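# Stand the full drink can upright in the bowl

## Task

Get the full drink can standing upright inside the bowl so that it stays there by itself, without any robot part holding it; then open the hand and pull the arms away from it.

## Robot and tools

Robot: two arms, left_arm and right_arm, facing each other across a table. left_arm's base sits on the +y side. Both carry an identical five-finger right hand, so finger numbers and hand axes mean the same on both; they are not mirrored. The names left and right do not refer to image sides.

World frame: origin on the table surface halfway between the arm bases, table top at z = 0, +z up. Reported positions are in metres, orientation as quaternion wxyz, velocities in m/s and rad/s. Printed positions can be slightly wrong, worse at long reach.

Hand point: a point fixed to the palm, 0.05 m in front of it, where index pad and thumb tip meet in a pinch. Its own axes: +z along straightened fingers (fingertips 0.06 to 0.07 m past the point), +y out of the palm, +x across the palm toward the little finger. On the little-finger side the hand extends 0.08 m; on the thumb side 0.02 m if the thumb is turned in front of the palm, up to 0.09 m otherwise. A wrist bracket on the little-finger side sticks 0.03 m beyond the point along +y and 0.11 m across, and can collide.

The row (28 numbers, all in [-1, 1]), one shared list covering both arms: left_arm dx, dy, dz, rx, ry, rz; left_gripper little, ring, middle, index, thumb_bend, thumb_turn, force_limit, speed; then the same 14 for right_arm and right_gripper. Send all 28 even when one arm moves.
- dx..rz are an offset, not a pose: the target relative to the hand point's measured pose when the action (or move) begins, expressed in the hand point's own axes. 1.0 = 0.6 m or 180 degrees; rx, ry, rz form a single rotation vector. All rows of one action are offsets from that same starting pose, not cumulative. Zeros hold an arm still.
- Finger values are absolute targets: +1 straight/open, -1 fully curled. thumb_bend +1 straight, -1 bent. thumb_turn +1 beside the palm, -1 opposite the fingers. Pinch: index about -0.22, thumb_bend -0.75, thumb_turn -0.57. For a whole-hand wrap on an object 0.035 to 0.08 m wide (a can fits), turn the thumb fully in front before approaching; the object ends up across the palm, on the wrist side of the hand point.
- force_limit: closing stops at a fingertip load from about 0 N (-1) to 10 N (+1), thumb motors up to 15 N. speed: near zero (-1) to full (+1); full travel takes 0.6 s. For a soft grip close at speed -0.9 or lower. There is no 'no change' value: to keep a hand as is, resend its last eight numbers (before any, use hand_measured plus hand_force_limit and hand_speed). A motor moves only when its target changes by 0.01 or more, then locks on arrival or at force_limit.

Tools:
- execute_actions(actions): a list of actions; each action is up to 15 rows, one per 1/30 s step, the last row repeated to fill 15 steps. An empty list just returns state and images.
- move(target, speed, stop_force, blocking): target is one 28-number row as above, offsets measured from the pose in the latest result. Straight-line paths, 0.5 to 10 s, both ending together; no obstacle avoidance. speed in m/s, 0.002 to 0.5 (default 0.25), turning limited to twice that in rad/s. stop_force in N, 9 to 40, one value for both arms: an arm's path ends when its wrist sensor feels that much extra push against its motion, then backs off two steps and holds. Use it only with slow, non-rotating moves, not when leaving a surface. blocking=false returns after 0.5 s; then use wait or stop before other motion.
- wait(seconds): 0 to 10, arms hold their last command.
- stop(): brakes a running move.
- zoom_image(camera, region): camera is cam_high, cam_low, cam_left_wrist or cam_right_wrist; region [x0, y0, x1, y1] in pixels, at most 504x504. Images are 672x504.
- show_instructions(): shows the reference image pages.
- finished_scene(scene): ends the scene by number once the goal holds.

Motion notes: each step the commanded pose is clipped to within 100 mm and 16 degrees of the current pose; big moves need several actions. Commands lag about 0.17 s. Elbows never fully straighten.

Results: per arm, hand point position and quaternion, velocities, Hand target, joint positions and torques, Wrist force and torque (flange axes; saturates near 50 N, a few N of offset and noise), hand_measured, hand_stopped_by (moving, target, force, stalled, fault), hand_load_n (near 0 loads mean the grip is lost), hand_force_limit, hand_speed. A move adds a 'move:' line: done, off_target, moving, held, contact or fault, with limits such as paced or held. 'pose unreachable' means clearance checks altered the command. Camera calibration lines may be listed.

Avoid: pushing stiff arms past contact (torque fault above joint limits, or force fault at 150 N, freezes the arm 10 s), arms hitting or pressing on each other, fast slams, dropping the can, and anything leaving the table. Loose objects can be nudged occasionally. Long holds heat motors; at 85 °C the arm is braked.

Each tool is called after "Call:" as name(argument=value, ...) on one line, values as JSON.

Reference images:

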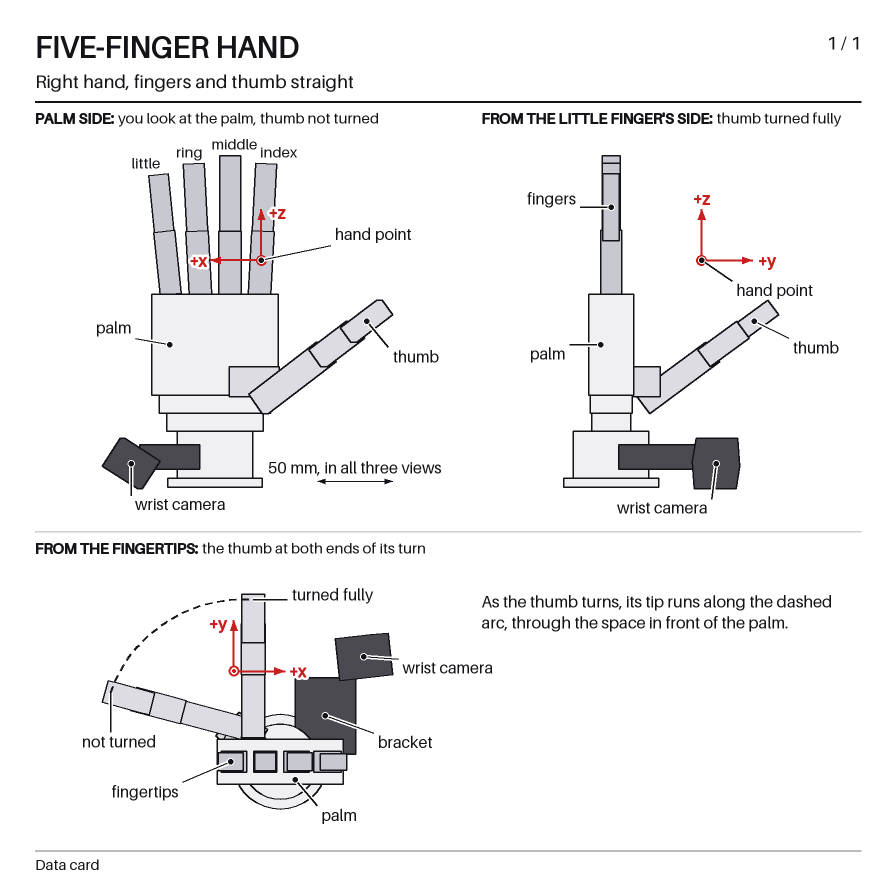

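## Session

I'll start by looking at the scene.

Call:
execute_actions(actions=[])

Scene clock: 0.00 s.
left_arm: end_effector_position=(+0.2452, +0.4318, +0.4775) hand_measured=(+1.000, +1.000, +1.000, +1.000, +1.000, +1.000) hand_load_n=(+0.0, +0.0, +0.0, +0.0, +0.0, +0.0) hand_stopped_by=(target, target, target, target, target, target) hand_force_limit=0.00 hand_speed=-0.80 end_effector_quat_wxyz=(-0.002, +0.430, +0.903, -0.017) end_effector_velocity=(-0.000, -0.000, +0.000) end_effector_angular_velocity=(-0.000, +0.000, +0.001) | right_arm: end_effector_position=(+0.1731, -0.2942, +0.4788) hand_measured=(+1.000, +1.000, +1.000, +1.000, +1.000, +1.000) hand_load_n=(+0.0, +0.0, +0.0, +0.0, +0.0, +0.0) hand_stopped_by=(target, target, target, target, target, target) hand_force_limit=0.00 hand_speed=-0.80 end_effector_quat_wxyz=(+0.014, -0.261, +0.965, -0.006) end_effector_velocity=(-0.000, -0.000, -0.000) end_effector_angular_velocity=(-0.001, -0.001, +0.001)
Joint positions: left_arm=[ 0.535 -1.724  1.335  1.94   1.598 -1.886] | right_arm=[-1.171 -1.721  1.33   1.934  1.581 -1.869]
Joint velocities: left_arm=[-0.     0.    -0.001  0.     0.    -0.002] | right_arm=[ 0.002 -0.    -0.     0.     0.001  0.001]
Joint torques (N m, as the arm reports them, + toward a larger angle): no reading
Wrist force (N, on the end effector, along its own x y z axes, offset not removed): no reading
Wrist torque (N m, same axes, about the end effector's origin, offset not removed): no reading
Hand target (left_arm): +0.245, +0.432, +0.477; -0.002, +0.430, +0.903, -0.017
Hand target (right_arm): +0.173, -0.294, +0.479; +0.014, -0.261, +0.965, -0.006

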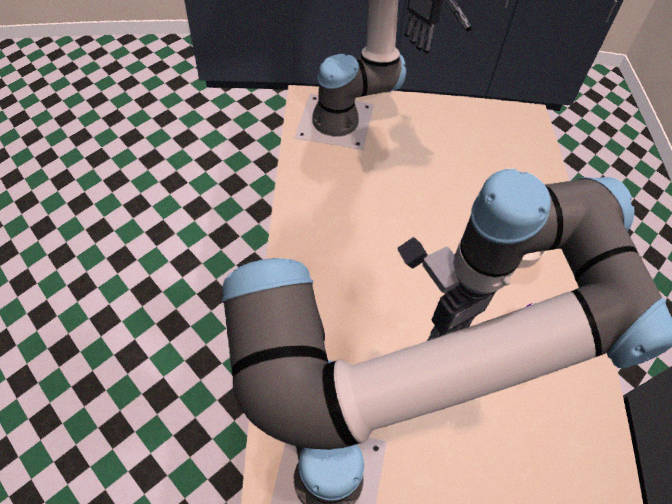

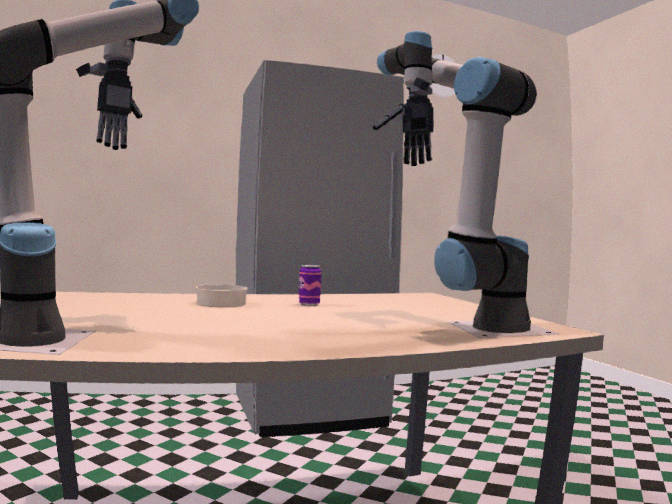

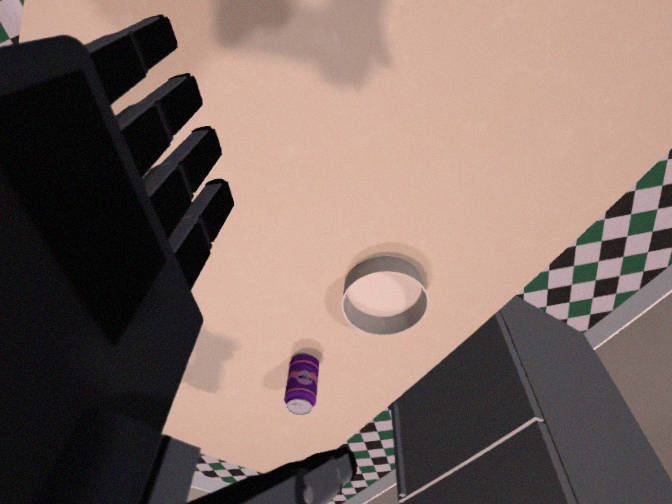

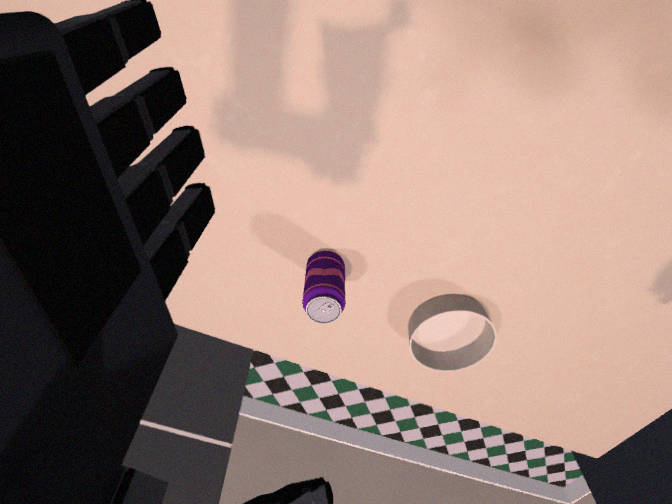

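Call:
zoom_image(camera="cam_right_wrist", region=[260, 220, 520, 400])

Call:
zoom_image(camera="cam_left_wrist", region=[250, 240, 450, 430])

Call:
zoom_image(camera="cam_low", region=[180, 250, 340, 320])

Region (260, 220, 520, 400) of cam_right_wrist's 672x504 image, scaled by 1.938, with more detail than that image has; it fills the top 349 rows of this view, and the rest is white.

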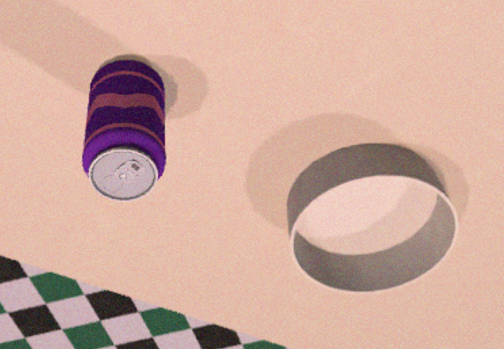

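Region (250, 240, 450, 430) of cam_left_wrist's 672x504 image, scaled by 2.520, with more detail than that image has; it fills the top 479 rows of this view, and the rest is white.

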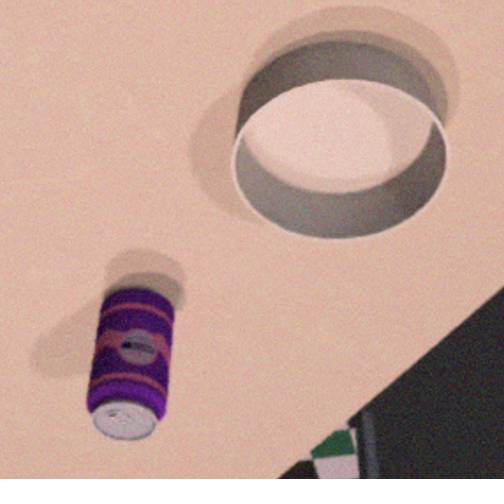

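Region (180, 250, 340, 320) of cam_low's 672x504 image, scaled by 3.150, with more detail than that image has; it fills the top 220 rows of this view, and the rest is white.

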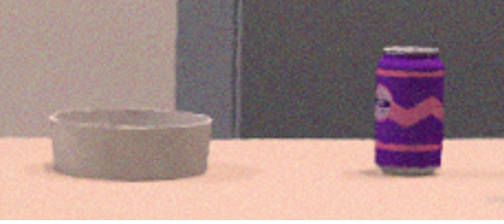

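Call:
move(target=[0,0,0,0,0,0,1,1,1,1,1,1,0,-0.8, -0.3552,-0.0632,0.2075,-0.1954,-0.1954,0.4718,1,1,1,1,1,-1,0,0.3], speed=0.4)

Scene clock: 122.83 s.
left_arm: end_effector_position=(+0.2452, +0.4318, +0.4775) hand_measured=(+1.000, +1.000, +1.000, +1.000, +1.000, +1.000) hand_load_n=(+0.0, +0.0, +0.0, +0.0, +0.0, +0.0) hand_stopped_by=(target, target, target, target, target, target) hand_force_limit=0.00 hand_speed=-0.80 end_effector_quat_wxyz=(-0.002, +0.430, +0.903, -0.017) end_effector_velocity=(-0.000, +0.000, +0.000) end_effector_angular_velocity=(-0.000, +0.001, +0.002) | right_arm: end_effector_position=(+0.3796, -0.2201, +0.3600) hand_measured=(+1.000, +1.000, +1.000, +1.000, +1.000, -1.000) hand_load_n=(+0.0, +0.0, +0.0, +0.0, +0.0, +0.0) hand_stopped_by=(target, target, target, target, target, target) hand_force_limit=0.00 hand_speed=0.30 end_effector_quat_wxyz=(+0.203, +0.454, +0.800, +0.337) end_effector_velocity=(+0.001, +0.000, -0.001) end_effector_angular_velocity=(-0.000, -0.001, -0.013)
Joint positions: left_arm=[ 0.535 -1.724  1.335  1.94   1.598 -1.886] | right_arm=[-0.936 -1.739  1.791  0.71   1.536 -0.058]
Joint velocities: left_arm=[ 0.001  0.    -0.001  0.001  0.001 -0.001] | right_arm=[ 0.01   0.006 -0.003 -0.005  0.017  0.015]
Joint torques (N m, as the arm reports them, + toward a larger angle): left_arm=[ -1.99 -11.   -16.38   2.21   0.15   0.06] | right_arm=[  8.22  -7.4  -32.66  -0.65   2.42   1.43]
Wrist force (N, on the end effector, along its own x y z axes, offset not removed): left_arm=[-1.0 1.5 1.9] | right_arm=[-1.3 -2.4 3.8]
Wrist torque (N m, same axes, about the end effector's origin, offset not removed): left_arm=[0.23 0.32 -0.10] | right_arm=[-0.45 0.01 -0.06]
Hand target (left_arm): +0.245, +0.432, +0.477; -0.002, +0.430, +0.903, -0.017
Hand target (right_arm): +0.380, -0.220, +0.360; +0.203, +0.454, +0.799, +0.337
Off the commanded pose (left_arm): 0.000 m, 0 deg.
Off the commanded pose (right_arm): 0.000 m, 0 deg.
move: done
camera_calibration (this result's frames):
cam_left_wrist: T_world_to_cam=[[0.852921, 0.521413, -0.0255931, -0.42366], [0.441717, -0.694689, 0.567709, -0.0816923], [0.278232, -0.495516, -0.822831, 0.666951], [0, 0, 0, 1]] pos_world=[0.211867, 0.494636, 0.584322]
cam_right_wrist: T_world_to_cam=[[0.64007, 0.288202, 0.712215, -0.435818], [0.0497118, -0.940573, 0.335932, -0.343343], [0.766707, -0.179614, -0.61636, 0.0208922], [0, 0, 0, 1]] pos_world=[0.280004, -0.193584, 0.438613]

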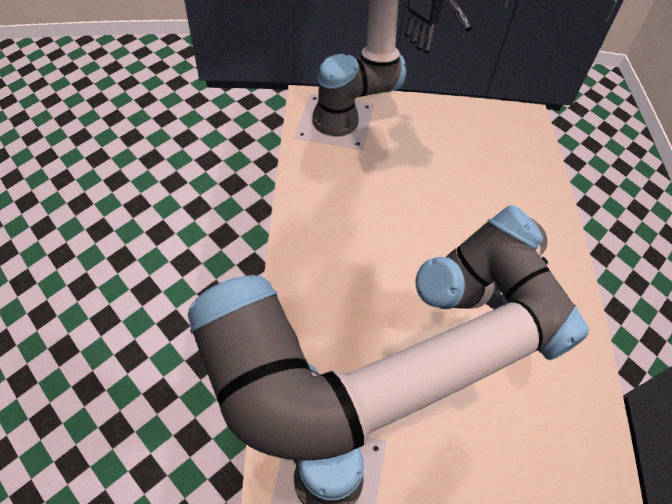

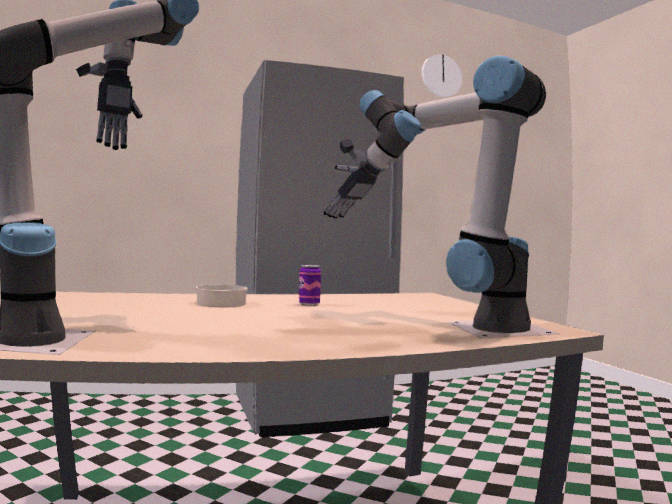

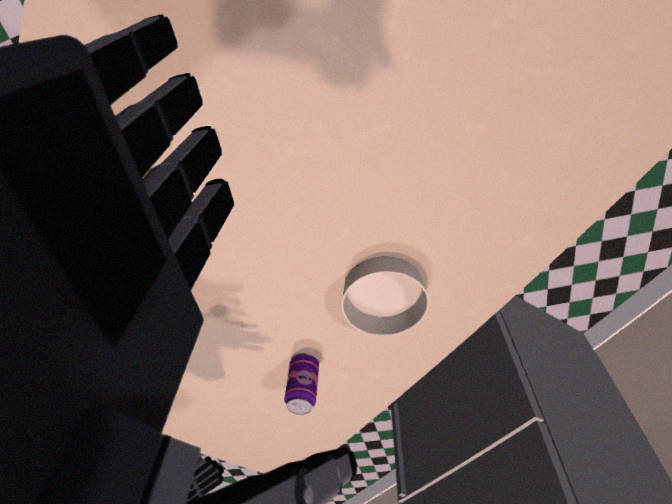

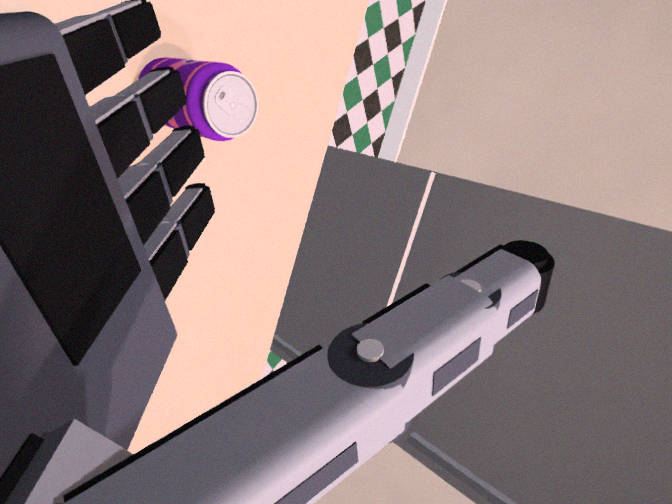

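Call:
move(target=[0,0,0,0,0,0,1,1,1,1,1,1,0,-0.8, -0.01325,-0.1372,0.2429,-0.1899,0.1905,0.4798,1,1,1,1,1,-1,0,0.3], speed=0.4)

Scene clock: 138.23 s.
left_arm: end_effector_position=(+0.2452, +0.4318, +0.4775) hand_measured=(+1.000, +1.000, +1.000, +1.000, +1.000, +1.000) hand_load_n=(+0.0, +0.0, +0.0, +0.0, +0.0, +0.0) hand_stopped_by=(target, target, target, target, target, target) hand_force_limit=0.00 hand_speed=-0.80 end_effector_quat_wxyz=(-0.002, +0.430, +0.903, -0.017) end_effector_velocity=(-0.000, -0.000, -0.000) end_effector_angular_velocity=(-0.000, +0.001, -0.002) | right_arm: end_effector_position=(+0.4267, -0.2052, +0.2002) hand_measured=(+1.000, +1.000, +1.000, +1.000, +1.000, -1.000) hand_load_n=(+0.0, +0.0, +0.0, +0.0, +0.0, +0.0) hand_stopped_by=(target, target, target, target, target, target) hand_force_limit=0.00 hand_speed=0.30 end_effector_quat_wxyz=(-0.183, +0.683, +0.184, +0.683) end_effector_velocity=(+0.001, +0.000, -0.001) end_effector_angular_velocity=(+0.012, -0.003, -0.008)
Joint positions: left_arm=[ 0.535 -1.724  1.335  1.94   1.598 -1.886] | right_arm=[-0.868 -1.608  2.32  -0.711  1.579  1.57 ]
Joint velocities: left_arm=[ 0.     0.     0.    -0.     0.001  0.002] | right_arm=[ 0.005  0.007  0.001 -0.016  0.014  0.009]
Joint torques (N m, as the arm reports them, + toward a larger angle): left_arm=[ -2.4  -10.74 -16.45   2.33   0.2   -0.12] | right_arm=[ 8.78 -9.36 -8.43 -2.5   2.77  1.19]
Wrist force (N, on the end effector, along its own x y z axes, offset not removed): left_arm=[0.2 1.3 3.7] | right_arm=[-1.8 -0.2 -0.1]
Wrist torque (N m, same axes, about the end effector's origin, offset not removed): left_arm=[0.10 0.01 -0.06] | right_arm=[0.03 0.16 -0.06]
Hand target (left_arm): +0.245, +0.432, +0.477; -0.002, +0.430, +0.903, -0.017
Hand target (right_arm): +0.427, -0.205, +0.200; -0.183, +0.683, +0.183, +0.683
Off the commanded pose (left_arm): 0.000 m, 0 deg.
Off the commanded pose (right_arm): 0.000 m, 0 deg.
move: done
camera_calibration (this result's frames):
cam_left_wrist: T_world_to_cam=[[0.85292, 0.521413, -0.0255931, -0.423661], [0.441717, -0.694689, 0.567709, -0.0816922], [0.278232, -0.495515, -0.822831, 0.66695], [0, 0, 0, 1]] pos_world=[0.211867, 0.494636, 0.584322]
cam_right_wrist: T_world_to_cam=[[0.511136, -0.855079, -0.0870647, -0.376044], [-0.496734, -0.211216, -0.841809, 0.340637], [0.701424, 0.473527, -0.532707, 0.0340223], [0, 0, 0, 1]] pos_world=[0.337552, -0.26571, 0.272135]

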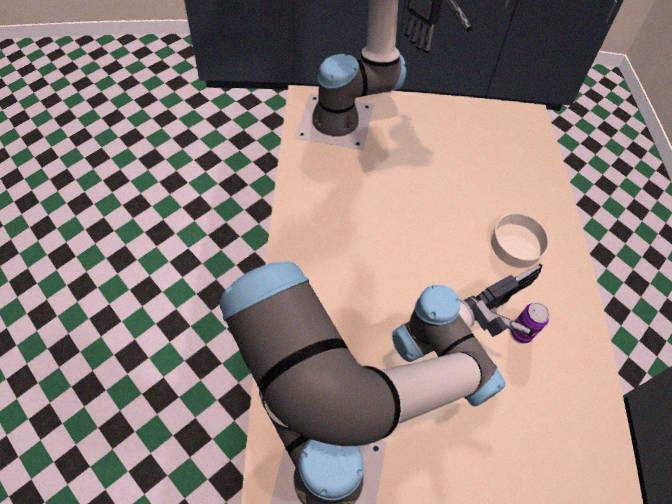

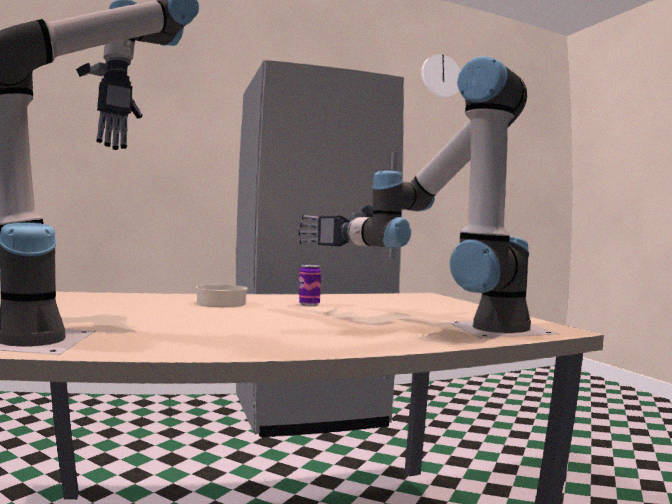

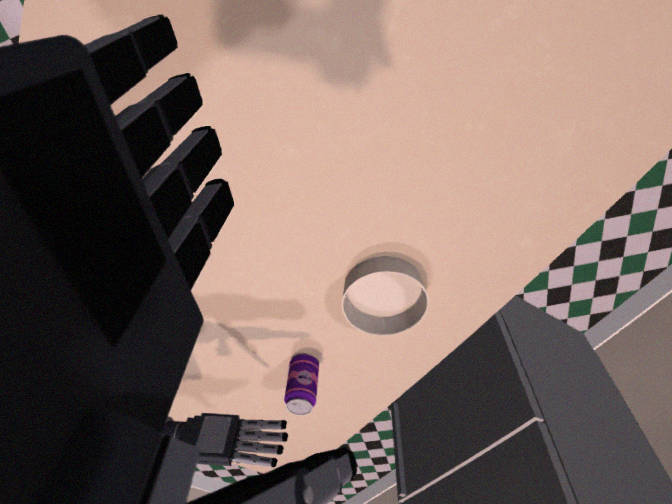

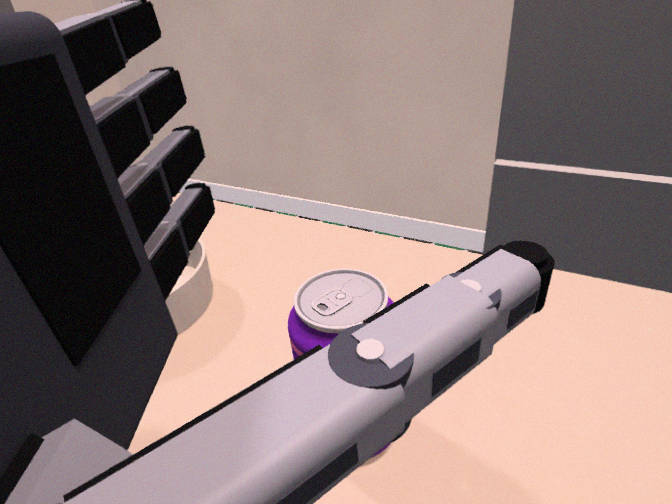

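Call:
zoom_image(camera="cam_right_wrist", region=[270, 250, 420, 360])

Call:
zoom_image(camera="cam_high", region=[440, 190, 600, 360])

Call:
zoom_image(camera="cam_low", region=[270, 190, 430, 320])

Region (270, 250, 420, 360) of cam_right_wrist's 672x504 image, scaled by 3.360, with more detail than that image has; it fills the top 370 rows of this view, and the rest is white.

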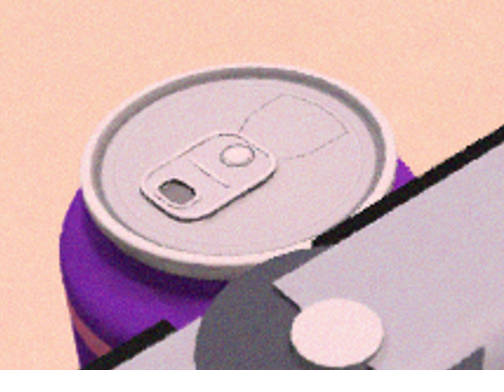

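Region (440, 190, 600, 360) of cam_high's 672x504 image, scaled by 2.965, with more detail than that image has; it fills the left 474 columns of this view, and the rest is white.

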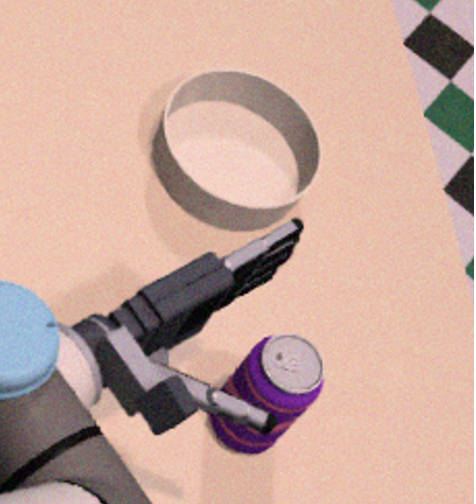

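Region (270, 190, 430, 320) of cam_low's 672x504 image, scaled by 3.150, with more detail than that image has; it fills the top 410 rows of this view, and the rest is white.

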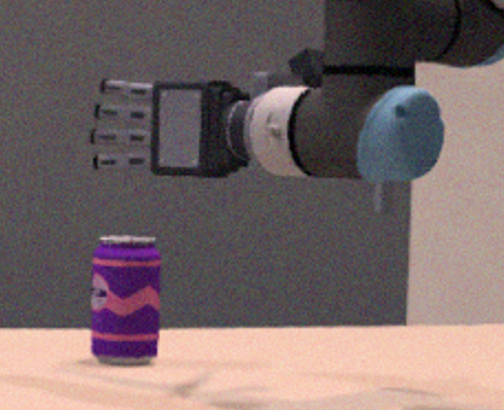

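Call:
move(target=[0,0,0,0,0,0,1,1,1,1,1,1,0,-0.8, -0.2,-0.0083,0.075,0,0,0,1,1,1,1,1,-1,0,0.3], speed=0.2)

Scene clock: 167.83 s.
left_arm: end_effector_position=(+0.2452, +0.4318, +0.4775) hand_measured=(+1.000, +1.000, +1.000, +1.000, +1.000, +1.000) hand_load_n=(+0.0, +0.0, +0.0, +0.0, +0.0, +0.0) hand_stopped_by=(target, target, target, target, target, target) hand_force_limit=0.00 hand_speed=-0.80 end_effector_quat_wxyz=(-0.002, +0.430, +0.903, -0.017) end_effector_velocity=(+0.000, +0.000, -0.000) end_effector_angular_velocity=(-0.000, +0.000, +0.002) | right_arm: end_effector_position=(+0.4629, -0.1787, +0.0802) hand_measured=(+1.000, +1.000, +1.000, +1.000, +1.000, -1.000) hand_load_n=(+0.0, +0.0, +0.0, +0.0, +0.0, +0.0) hand_stopped_by=(target, target, target, target, target, target) hand_force_limit=0.00 hand_speed=0.30 end_effector_quat_wxyz=(-0.183, +0.683, +0.184, +0.682) end_effector_velocity=(+0.001, +0.002, -0.002) end_effector_angular_velocity=(+0.001, -0.001, +0.002)
Joint positions: left_arm=[ 0.535 -1.724  1.335  1.94   1.598 -1.886] | right_arm=[-0.855 -1.211  2.31  -1.098  1.593  1.57 ]
Joint velocities: left_arm=[ 0.002  0.    -0.    -0.     0.    -0.   ] | right_arm=[ 0.002  0.009 -0.003 -0.008  0.     0.   ]
Joint torques (N m, as the arm reports them, + toward a larger angle): left_arm=[ -1.96 -11.37 -16.79   2.46   0.17   0.09] | right_arm=[  8.42 -20.21 -25.16  -2.83   2.7   -1.46]
Wrist force (N, on the end effector, along its own x y z axes, offset not removed): left_arm=[-1.0 1.3 2.0] | right_arm=[4.5 0.6 1.4]
Wrist torque (N m, same axes, about the end effector's origin, offset not removed): left_arm=[0.20 0.16 -0.08] | right_arm=[0.23 -0.76 0.29]
Hand target (left_arm): +0.245, +0.432, +0.477; -0.002, +0.430, +0.903, -0.017
Hand target (right_arm): +0.463, -0.179, +0.080; -0.183, +0.683, +0.184, +0.683
Off the commanded pose (left_arm): 0.000 m, 0 deg.
Off the commanded pose (right_arm): 0.000 m, 0 deg.
move: done
camera_calibration (this result's frames):
cam_left_wrist: T_world_to_cam=[[0.852921, 0.521413, -0.0255931, -0.423661], [0.441717, -0.694689, 0.567709, -0.0816922], [0.278232, -0.495516, -0.822831, 0.66695], [0, 0, 0, 1]] pos_world=[0.211867, 0.494636, 0.584322]
cam_right_wrist: T_world_to_cam=[[0.511147, -0.855066, -0.0871243, -0.382274], [-0.496869, -0.211257, -0.84172, 0.263248], [0.70132, 0.473532, -0.532839, -0.0677338], [0, 0, 0, 1]] pos_world=[0.373701, -0.239182, 0.152184]

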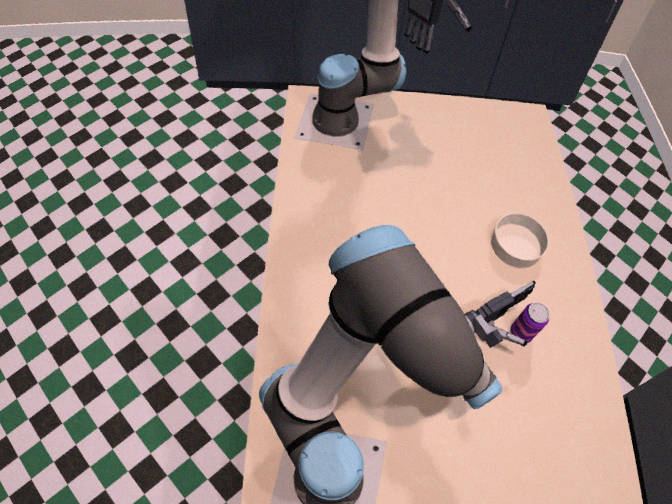

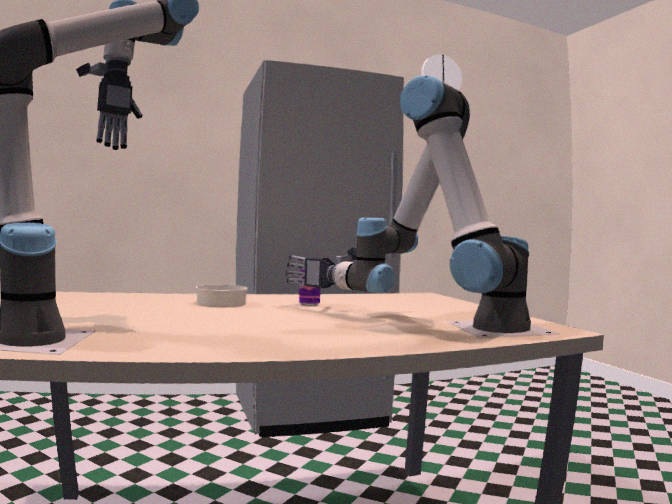

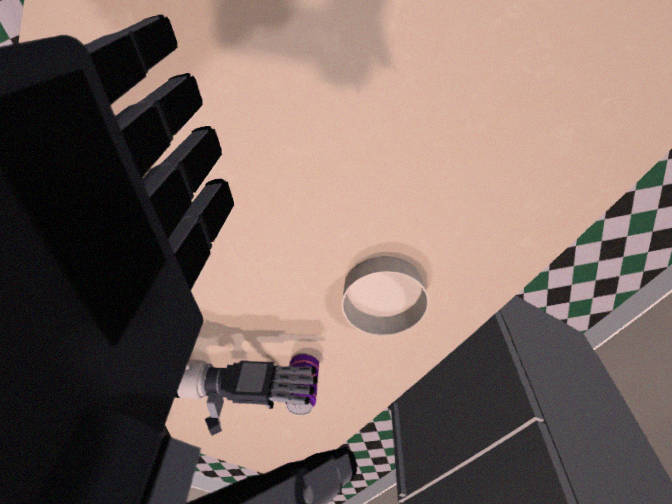

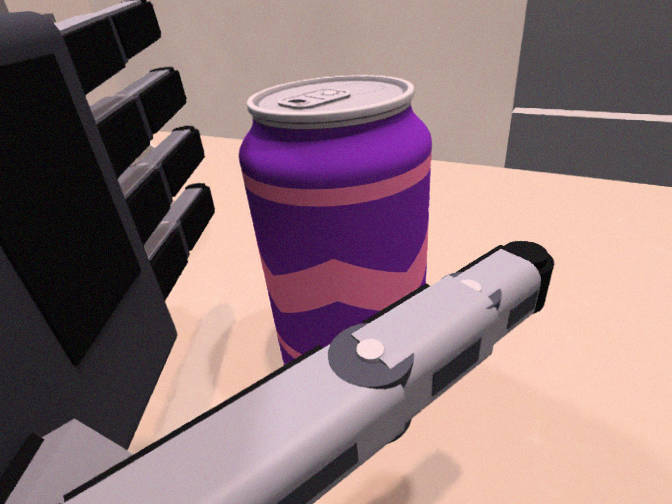

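Call:
move(target=[0,0,0,0,0,0,1,1,1,1,1,1,0,-0.8, 0,0.015,0.095,0,0,0,1,1,1,1,1,-1,0,0.3], speed=0.08)

Scene clock: 180.87 s.
left_arm: end_effector_position=(+0.2452, +0.4318, +0.4775) hand_measured=(+1.000, +1.000, +1.000, +1.000, +1.000, +1.000) hand_load_n=(+0.0, +0.0, +0.0, +0.0, +0.0, +0.0) hand_stopped_by=(target, target, target, target, target, target) hand_force_limit=0.00 hand_speed=-0.80 end_effector_quat_wxyz=(-0.002, +0.430, +0.903, -0.017) end_effector_velocity=(+0.000, -0.000, -0.000) end_effector_angular_velocity=(+0.001, -0.000, +0.000) | right_arm: end_effector_position=(+0.5164, -0.1580, +0.0800) hand_measured=(+1.000, +1.000, +1.000, +1.000, +1.000, -1.000) hand_load_n=(+0.0, +0.0, +0.0, +0.0, +0.0, +0.0) hand_stopped_by=(target, target, target, target, target, target) hand_force_limit=0.00 hand_speed=0.30 end_effector_quat_wxyz=(-0.183, +0.683, +0.184, +0.682) end_effector_velocity=(+0.002, +0.001, -0.001) end_effector_angular_velocity=(+0.001, +0.002, +0.000)
Joint positions: left_arm=[ 0.535 -1.724  1.335  1.94   1.598 -1.886] | right_arm=[-0.881 -1.134  2.167 -1.031  1.566  1.57 ]
Joint velocities: left_arm=[ 0.001  0.002 -0.    -0.    -0.001  0.001] | right_arm=[ 0.     0.004 -0.007  0.003  0.     0.002]
Joint torques (N m, as the arm reports them, + toward a larger angle): left_arm=[ -1.64 -10.68 -16.06   2.5    0.13   0.08] | right_arm=[-10.13 -24.85 -25.1   -0.06  -2.29  -1.45]
Wrist force (N, on the end effector, along its own x y z axes, offset not removed): left_arm=[-2.3 2.7 1.6] | right_arm=[-0.1 1.7 -2.3]
Wrist torque (N m, same axes, about the end effector's origin, offset not removed): left_arm=[0.41 0.46 -0.19] | right_arm=[0.39 0.21 0.09]
Hand target (left_arm): +0.245, +0.432, +0.477; -0.002, +0.430, +0.903, -0.017
Hand target (right_arm): +0.517, -0.158, +0.080; -0.183, +0.683, +0.184, +0.682
Off the commanded pose (left_arm): 0.000 m, 0 deg.
Off the commanded pose (right_arm): 0.000 m, 0 deg.
move: done
camera_calibration (this result's frames):
cam_left_wrist: T_world_to_cam=[[0.85292, 0.521413, -0.0255931, -0.423661], [0.441717, -0.694689, 0.567709, -0.0816922], [0.278232, -0.495515, -0.822831, 0.66695], [0, 0, 0, 1]] pos_world=[0.211867, 0.494636, 0.584322]
cam_right_wrist: T_world_to_cam=[[0.511153, -0.855067, -0.0870793, -0.39206], [-0.496842, -0.211288, -0.841728, 0.294096], [0.701335, 0.473516, -0.532833, -0.115168], [0, 0, 0, 1]] pos_world=[0.427293, -0.218565, 0.152044]

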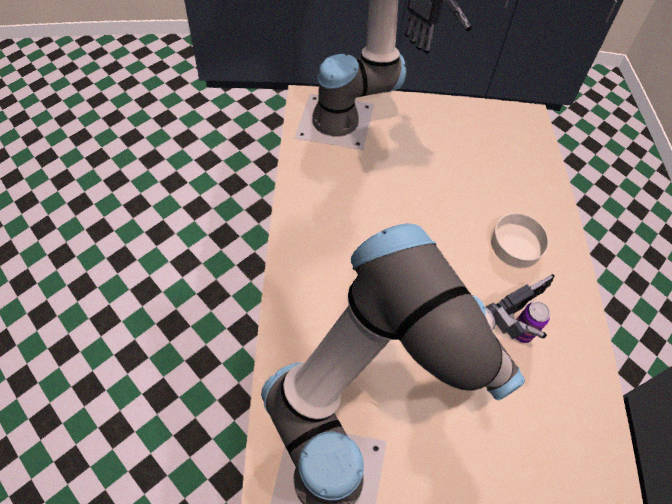

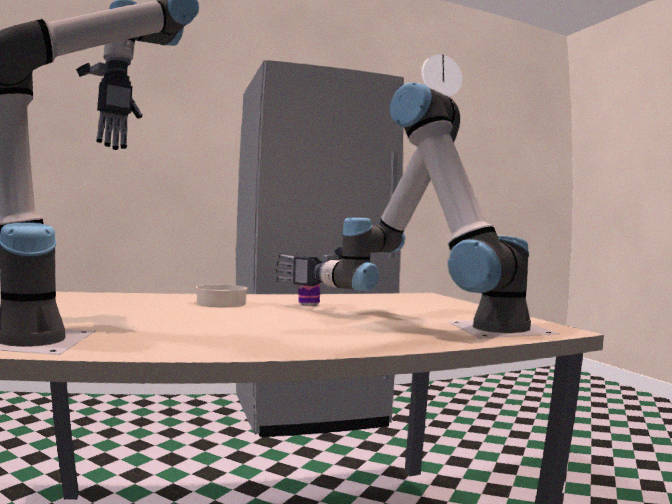

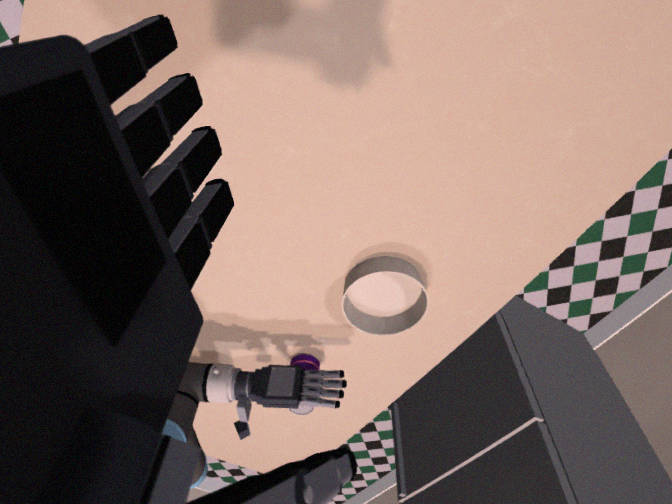

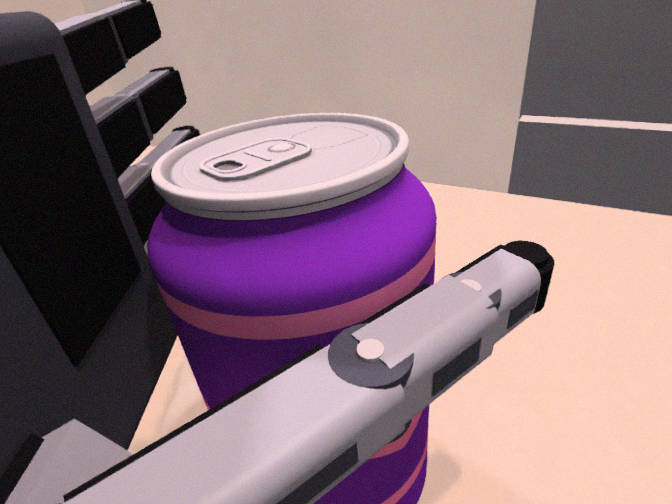

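Call:
execute_actions(actions=[[[0,0,0,0,0,0,1,1,1,1,1,1,0,-0.8, 0,0,0,0,0,0,1,1,-1,-1,1,-1,0.5,-0.3]],[[0,0,0,0,0,0,1,1,1,1,1,1,0,-0.8, 0,0,0,0,0,0,1,1,-1,-1,1,-1,0.5,-0.3]],[[0,0,0,0,0,0,1,1,1,1,1,1,0,-0.8, 0,0,0,0,0,0,1,1,-1,-1,-1,-1,0.5,-0.3]],[[0,0,0,0,0,0,1,1,1,1,1,1,0,-0.8, 0,0,0,0,0,0,1,1,-1,-1,-1,-1,0.5,-0.3]]])

Scene clock: 192.53 s.
left_arm: end_effector_position=(+0.2452, +0.4318, +0.4775) hand_measured=(+1.000, +1.000, +1.000, +1.000, +1.000, +1.000) hand_load_n=(+0.0, +0.0, +0.0, +0.0, +0.0, +0.0) hand_stopped_by=(target, target, target, target, target, target) hand_force_limit=0.00 hand_speed=-0.80 end_effector_quat_wxyz=(-0.002, +0.430, +0.903, -0.017) end_effector_velocity=(-0.000, -0.000, +0.000) end_effector_angular_velocity=(-0.000, -0.000, -0.003) | right_arm: end_effector_position=(+0.5165, -0.1581, +0.0801) hand_measured=(+1.000, +1.000, -0.072, -0.078, +0.970, -1.000) hand_load_n=(+0.0, +0.0, +11.0, +12.5, +10.0, +0.5) hand_stopped_by=(target, target, force, force, force, target) hand_force_limit=0.50 hand_speed=-0.30 end_effector_quat_wxyz=(-0.183, +0.683, +0.184, +0.682) end_effector_velocity=(-0.000, -0.000, -0.000) end_effector_angular_velocity=(+0.001, +0.001, -0.000)
Joint positions: left_arm=[ 0.535 -1.724  1.335  1.94   1.598 -1.886] | right_arm=[-0.882 -1.134  2.167 -1.031  1.566  1.57 ]
Joint velocities: left_arm=[-0.001 -0.    -0.001  0.    -0.     0.002] | right_arm=[0.    0.    0.    0.    0.001 0.001]
Joint torques (N m, as the arm reports them, + toward a larger angle): left_arm=[ -2.26 -10.04 -16.41   2.59   0.18   0.07] | right_arm=[  3.35 -39.29  -4.95  -2.53  -0.16  -0.6 ]
Wrist force (N, on the end effector, along its own x y z axes, offset not removed): left_arm=[-0.8 2.5 1.7] | right_arm=[-2.1 0.9 -1.2]
Wrist torque (N m, same axes, about the end effector's origin, offset not removed): left_arm=[0.49 0.23 -0.03] | right_arm=[0.32 0.20 -0.02]
Hand target (left_arm): +0.245, +0.432, +0.477; -0.002, +0.430, +0.903, -0.017
Hand target (right_arm): +0.516, -0.158, +0.080; -0.183, +0.683, +0.184, +0.682
Off the commanded pose (left_arm): 0.000 m, 0 deg.
Off the commanded pose (right_arm): 0.000 m, 0 deg.
Step readings (end_effector_position; steps 1 to 15: 1st action; 16 to 30: 2nd action; 31 to 45: 3rd action; 46 to 60: 4th action):
0: left_arm (+0.2452, +0.4318, +0.4775) | right_arm (+0.5167, -0.1579, +0.0800)
1: left_arm (+0.2452, +0.4318, +0.4775) | right_arm (+0.5167, -0.1579, +0.0800)
2: left_arm (+0.2452, +0.4318, +0.4775) | right_arm (+0.5167, -0.1579, +0.0800)
4: left_arm (+0.2452, +0.4318, +0.4775) | right_arm (+0.5167, -0.1579, +0.0801)
8: left_arm (+0.2452, +0.4318, +0.4775) | right_arm (+0.5166, -0.1580, +0.0801)
15: left_arm (+0.2452, +0.4318, +0.4775) | right_arm (+0.5165, -0.1580, +0.0801)
16: left_arm (+0.2452, +0.4318, +0.4775) | right_arm (+0.5165, -0.1581, +0.0801)
17: left_arm (+0.2452, +0.4318, +0.4775) | right_arm (+0.5165, -0.1581, +0.0801)
19: left_arm (+0.2452, +0.4318, +0.4775) | right_arm (+0.5165, -0.1581, +0.0801)
23: left_arm (+0.2452, +0.4318, +0.4775) | right_arm (+0.5165, -0.1581, +0.0801)
30: left_arm (+0.2452, +0.4318, +0.4775) | right_arm (+0.5165, -0.1581, +0.0801)
31: left_arm (+0.2452, +0.4318, +0.4775) | right_arm (+0.5165, -0.1580, +0.0801)
32: left_arm (+0.2452, +0.4318, +0.4775) | right_arm (+0.5165, -0.1580, +0.0801)
34: left_arm (+0.2452, +0.4318, +0.4775) | right_arm (+0.5165, -0.1580, +0.0801)
38: left_arm (+0.2452, +0.4318, +0.4775) | right_arm (+0.5165, -0.1581, +0.0801)
45: left_arm (+0.2452, +0.4318, +0.4775) | right_arm (+0.5165, -0.1581, +0.0801)
46: left_arm (+0.2452, +0.4318, +0.4775) | right_arm (+0.5165, -0.1581, +0.0801)
47: left_arm (+0.2452, +0.4318, +0.4775) | right_arm (+0.5165, -0.1581, +0.0801)
49: left_arm (+0.2452, +0.4318, +0.4775) | right_arm (+0.5165, -0.1581, +0.0801)
53: left_arm (+0.2452, +0.4318, +0.4775) | right_arm (+0.5165, -0.1581, +0.0801)
60: end_effector_position above
camera_calibration (this result's frames):
cam_left_wrist: T_world_to_cam=[[0.852921, 0.521413, -0.0255931, -0.423661], [0.441717, -0.694689, 0.567709, -0.0816923], [0.278232, -0.495516, -0.822831, 0.66695], [0, 0, 0, 1]] pos_world=[0.211867, 0.494636, 0.584322]
cam_right_wrist: T_world_to_cam=[[0.511155, -0.855066, -0.0870785, -0.392091], [-0.496801, -0.211262, -0.841759, 0.294123], [0.701363, 0.473529, -0.532785, -0.115203], [0, 0, 0, 1]] pos_world=[0.427339, -0.218575, 0.152059]

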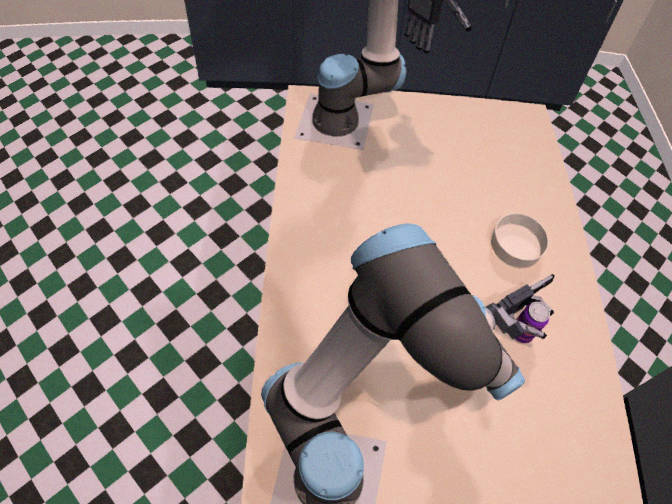

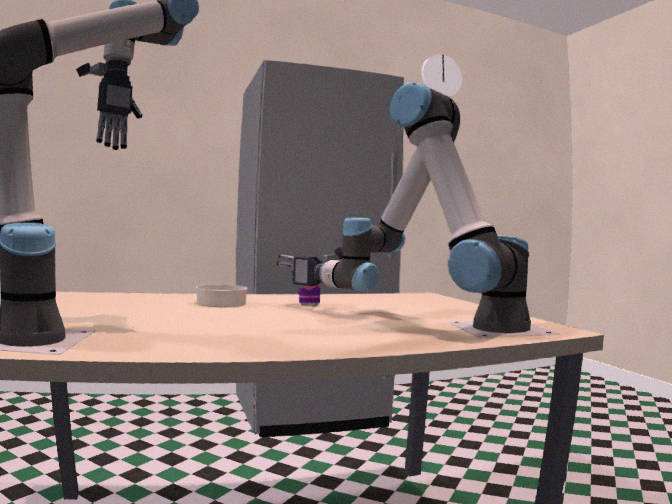

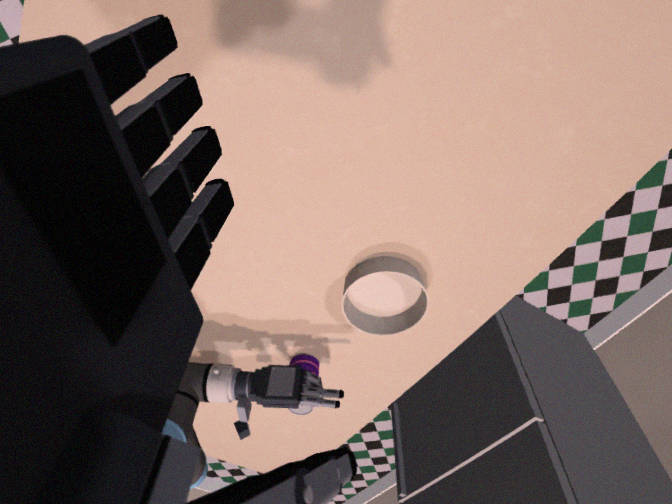

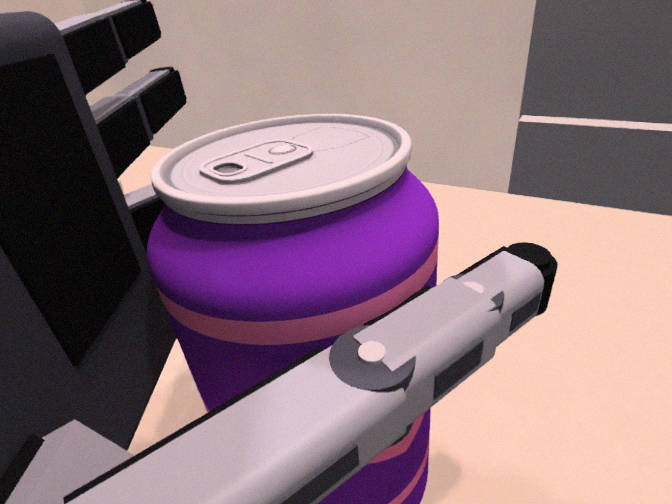

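Call:
zoom_image(camera="cam_high", region=[470, 200, 590, 360])

Region (470, 200, 590, 360) of cam_high's 672x504 image, scaled by 3.150, with more detail than that image has; it fills the left 378 columns of this view, and the rest is white.

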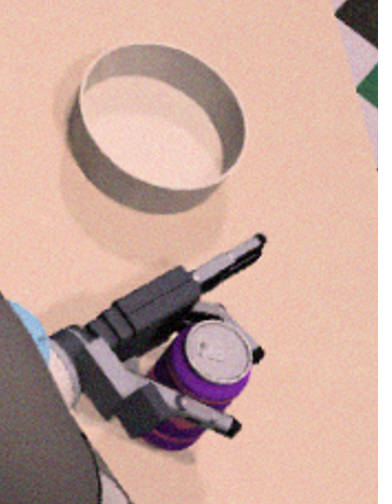

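Call:
move(target=[0,0,0,0,0,0,1,1,1,1,1,1,0,-0.8, 0.14,0,0,0,0,0,1,1,-1,-1,-1,-1,0.5,-0.3], speed=0.15)

Scene clock: 211.13 s.
left_arm: end_effector_position=(+0.2452, +0.4318, +0.4775) hand_measured=(+1.000, +1.000, +1.000, +1.000, +1.000, +1.000) hand_load_n=(+0.0, +0.0, +0.0, +0.0, +0.0, +0.0) hand_stopped_by=(target, target, target, target, target, target) hand_force_limit=0.00 hand_speed=-0.80 end_effector_quat_wxyz=(-0.002, +0.430, +0.903, -0.017) end_effector_velocity=(-0.000, +0.000, +0.000) end_effector_angular_velocity=(-0.002, -0.001, -0.001) | right_arm: end_effector_position=(+0.5166, -0.1579, +0.1639) hand_measured=(+1.000, +1.000, -0.072, -0.078, +0.970, -1.000) hand_load_n=(+0.0, +0.0, +11.0, +12.5, +10.0, +1.0) hand_stopped_by=(target, target, force, force, force, target) hand_force_limit=0.50 hand_speed=-0.30 end_effector_quat_wxyz=(-0.183, +0.683, +0.184, +0.683) end_effector_velocity=(-0.000, +0.000, +0.002) end_effector_angular_velocity=(+0.002, +0.003, +0.001)
Joint positions: left_arm=[ 0.535 -1.724  1.335  1.94   1.598 -1.886] | right_arm=[-0.881 -1.319  2.112 -0.792  1.566  1.57 ]
Joint velocities: left_arm=[ 0.    -0.002  0.    -0.     0.     0.001] | right_arm=[ 0.    -0.004 -0.003  0.008 -0.001  0.003]
Joint torques (N m, as the arm reports them, + toward a larger angle): left_arm=[ -2.55 -11.54 -16.97   2.52   0.34  -0.06] | right_arm=[  2.14 -38.26 -32.32  -0.64   2.64   1.21]
Wrist force (N, on the end effector, along its own x y z axes, offset not removed): left_arm=[-0.6 0.3 0.8] | right_arm=[-3.4 -2.7 -1.6]
Wrist torque (N m, same axes, about the end effector's origin, offset not removed): left_arm=[0.14 0.14 -0.09] | right_arm=[-0.25 0.16 -0.17]
Hand target (left_arm): +0.245, +0.432, +0.477; -0.002, +0.430, +0.903, -0.017
Hand target (right_arm): +0.517, -0.158, +0.164; -0.183, +0.683, +0.184, +0.683
Off the commanded pose (left_arm): 0.000 m, 0 deg.
Off the commanded pose (right_arm): 0.000 m, 0 deg.
move: done
camera_calibration (this result's frames):
cam_left_wrist: T_world_to_cam=[[0.85292, 0.521413, -0.0255932, -0.423661], [0.441717, -0.694689, 0.567709, -0.0816925], [0.278232, -0.495516, -0.822831, 0.66695], [0, 0, 0, 1]] pos_world=[0.211867, 0.494636, 0.584322]
cam_right_wrist: T_world_to_cam=[[0.511202, -0.855041, -0.0870532, -0.384732], [-0.496706, -0.211258, -0.841815, 0.364729], [0.701396, 0.473577, -0.5327, -0.070755], [0, 0, 0, 1]] pos_world=[0.427466, -0.218402, 0.235851]

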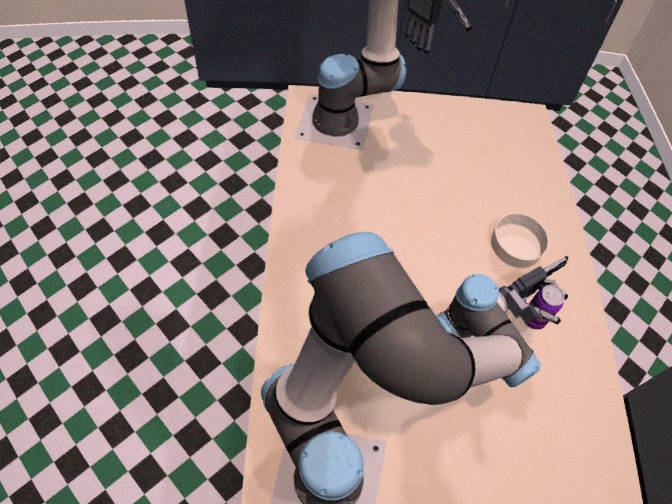

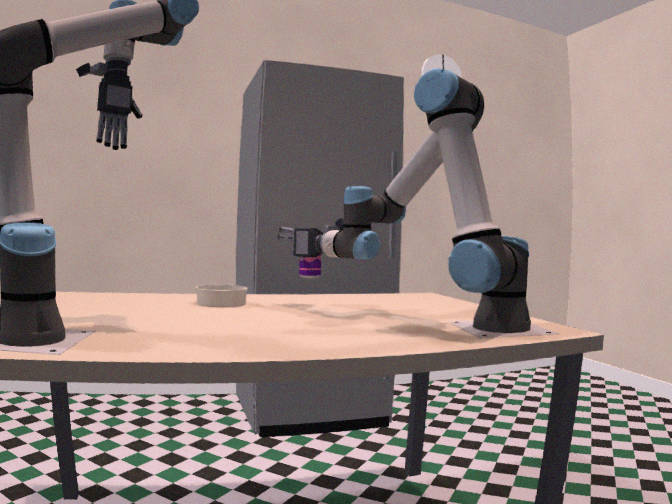

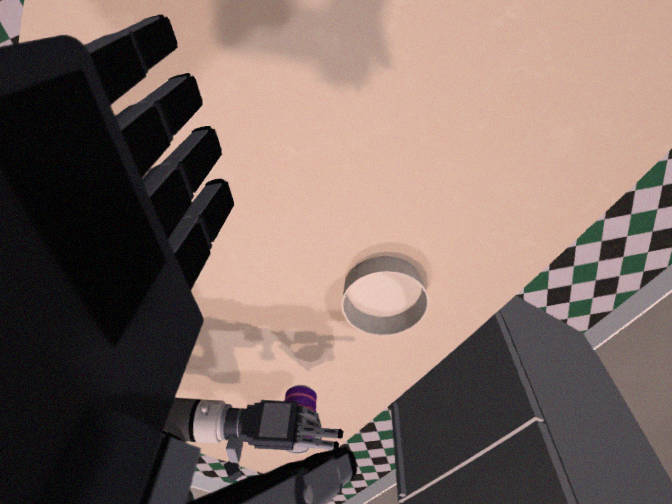

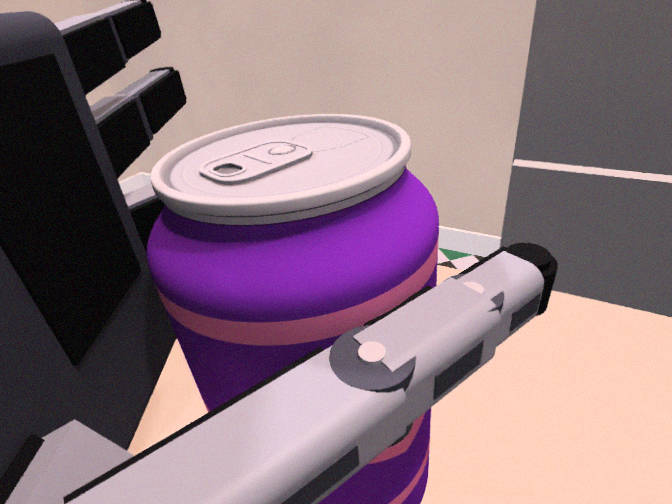

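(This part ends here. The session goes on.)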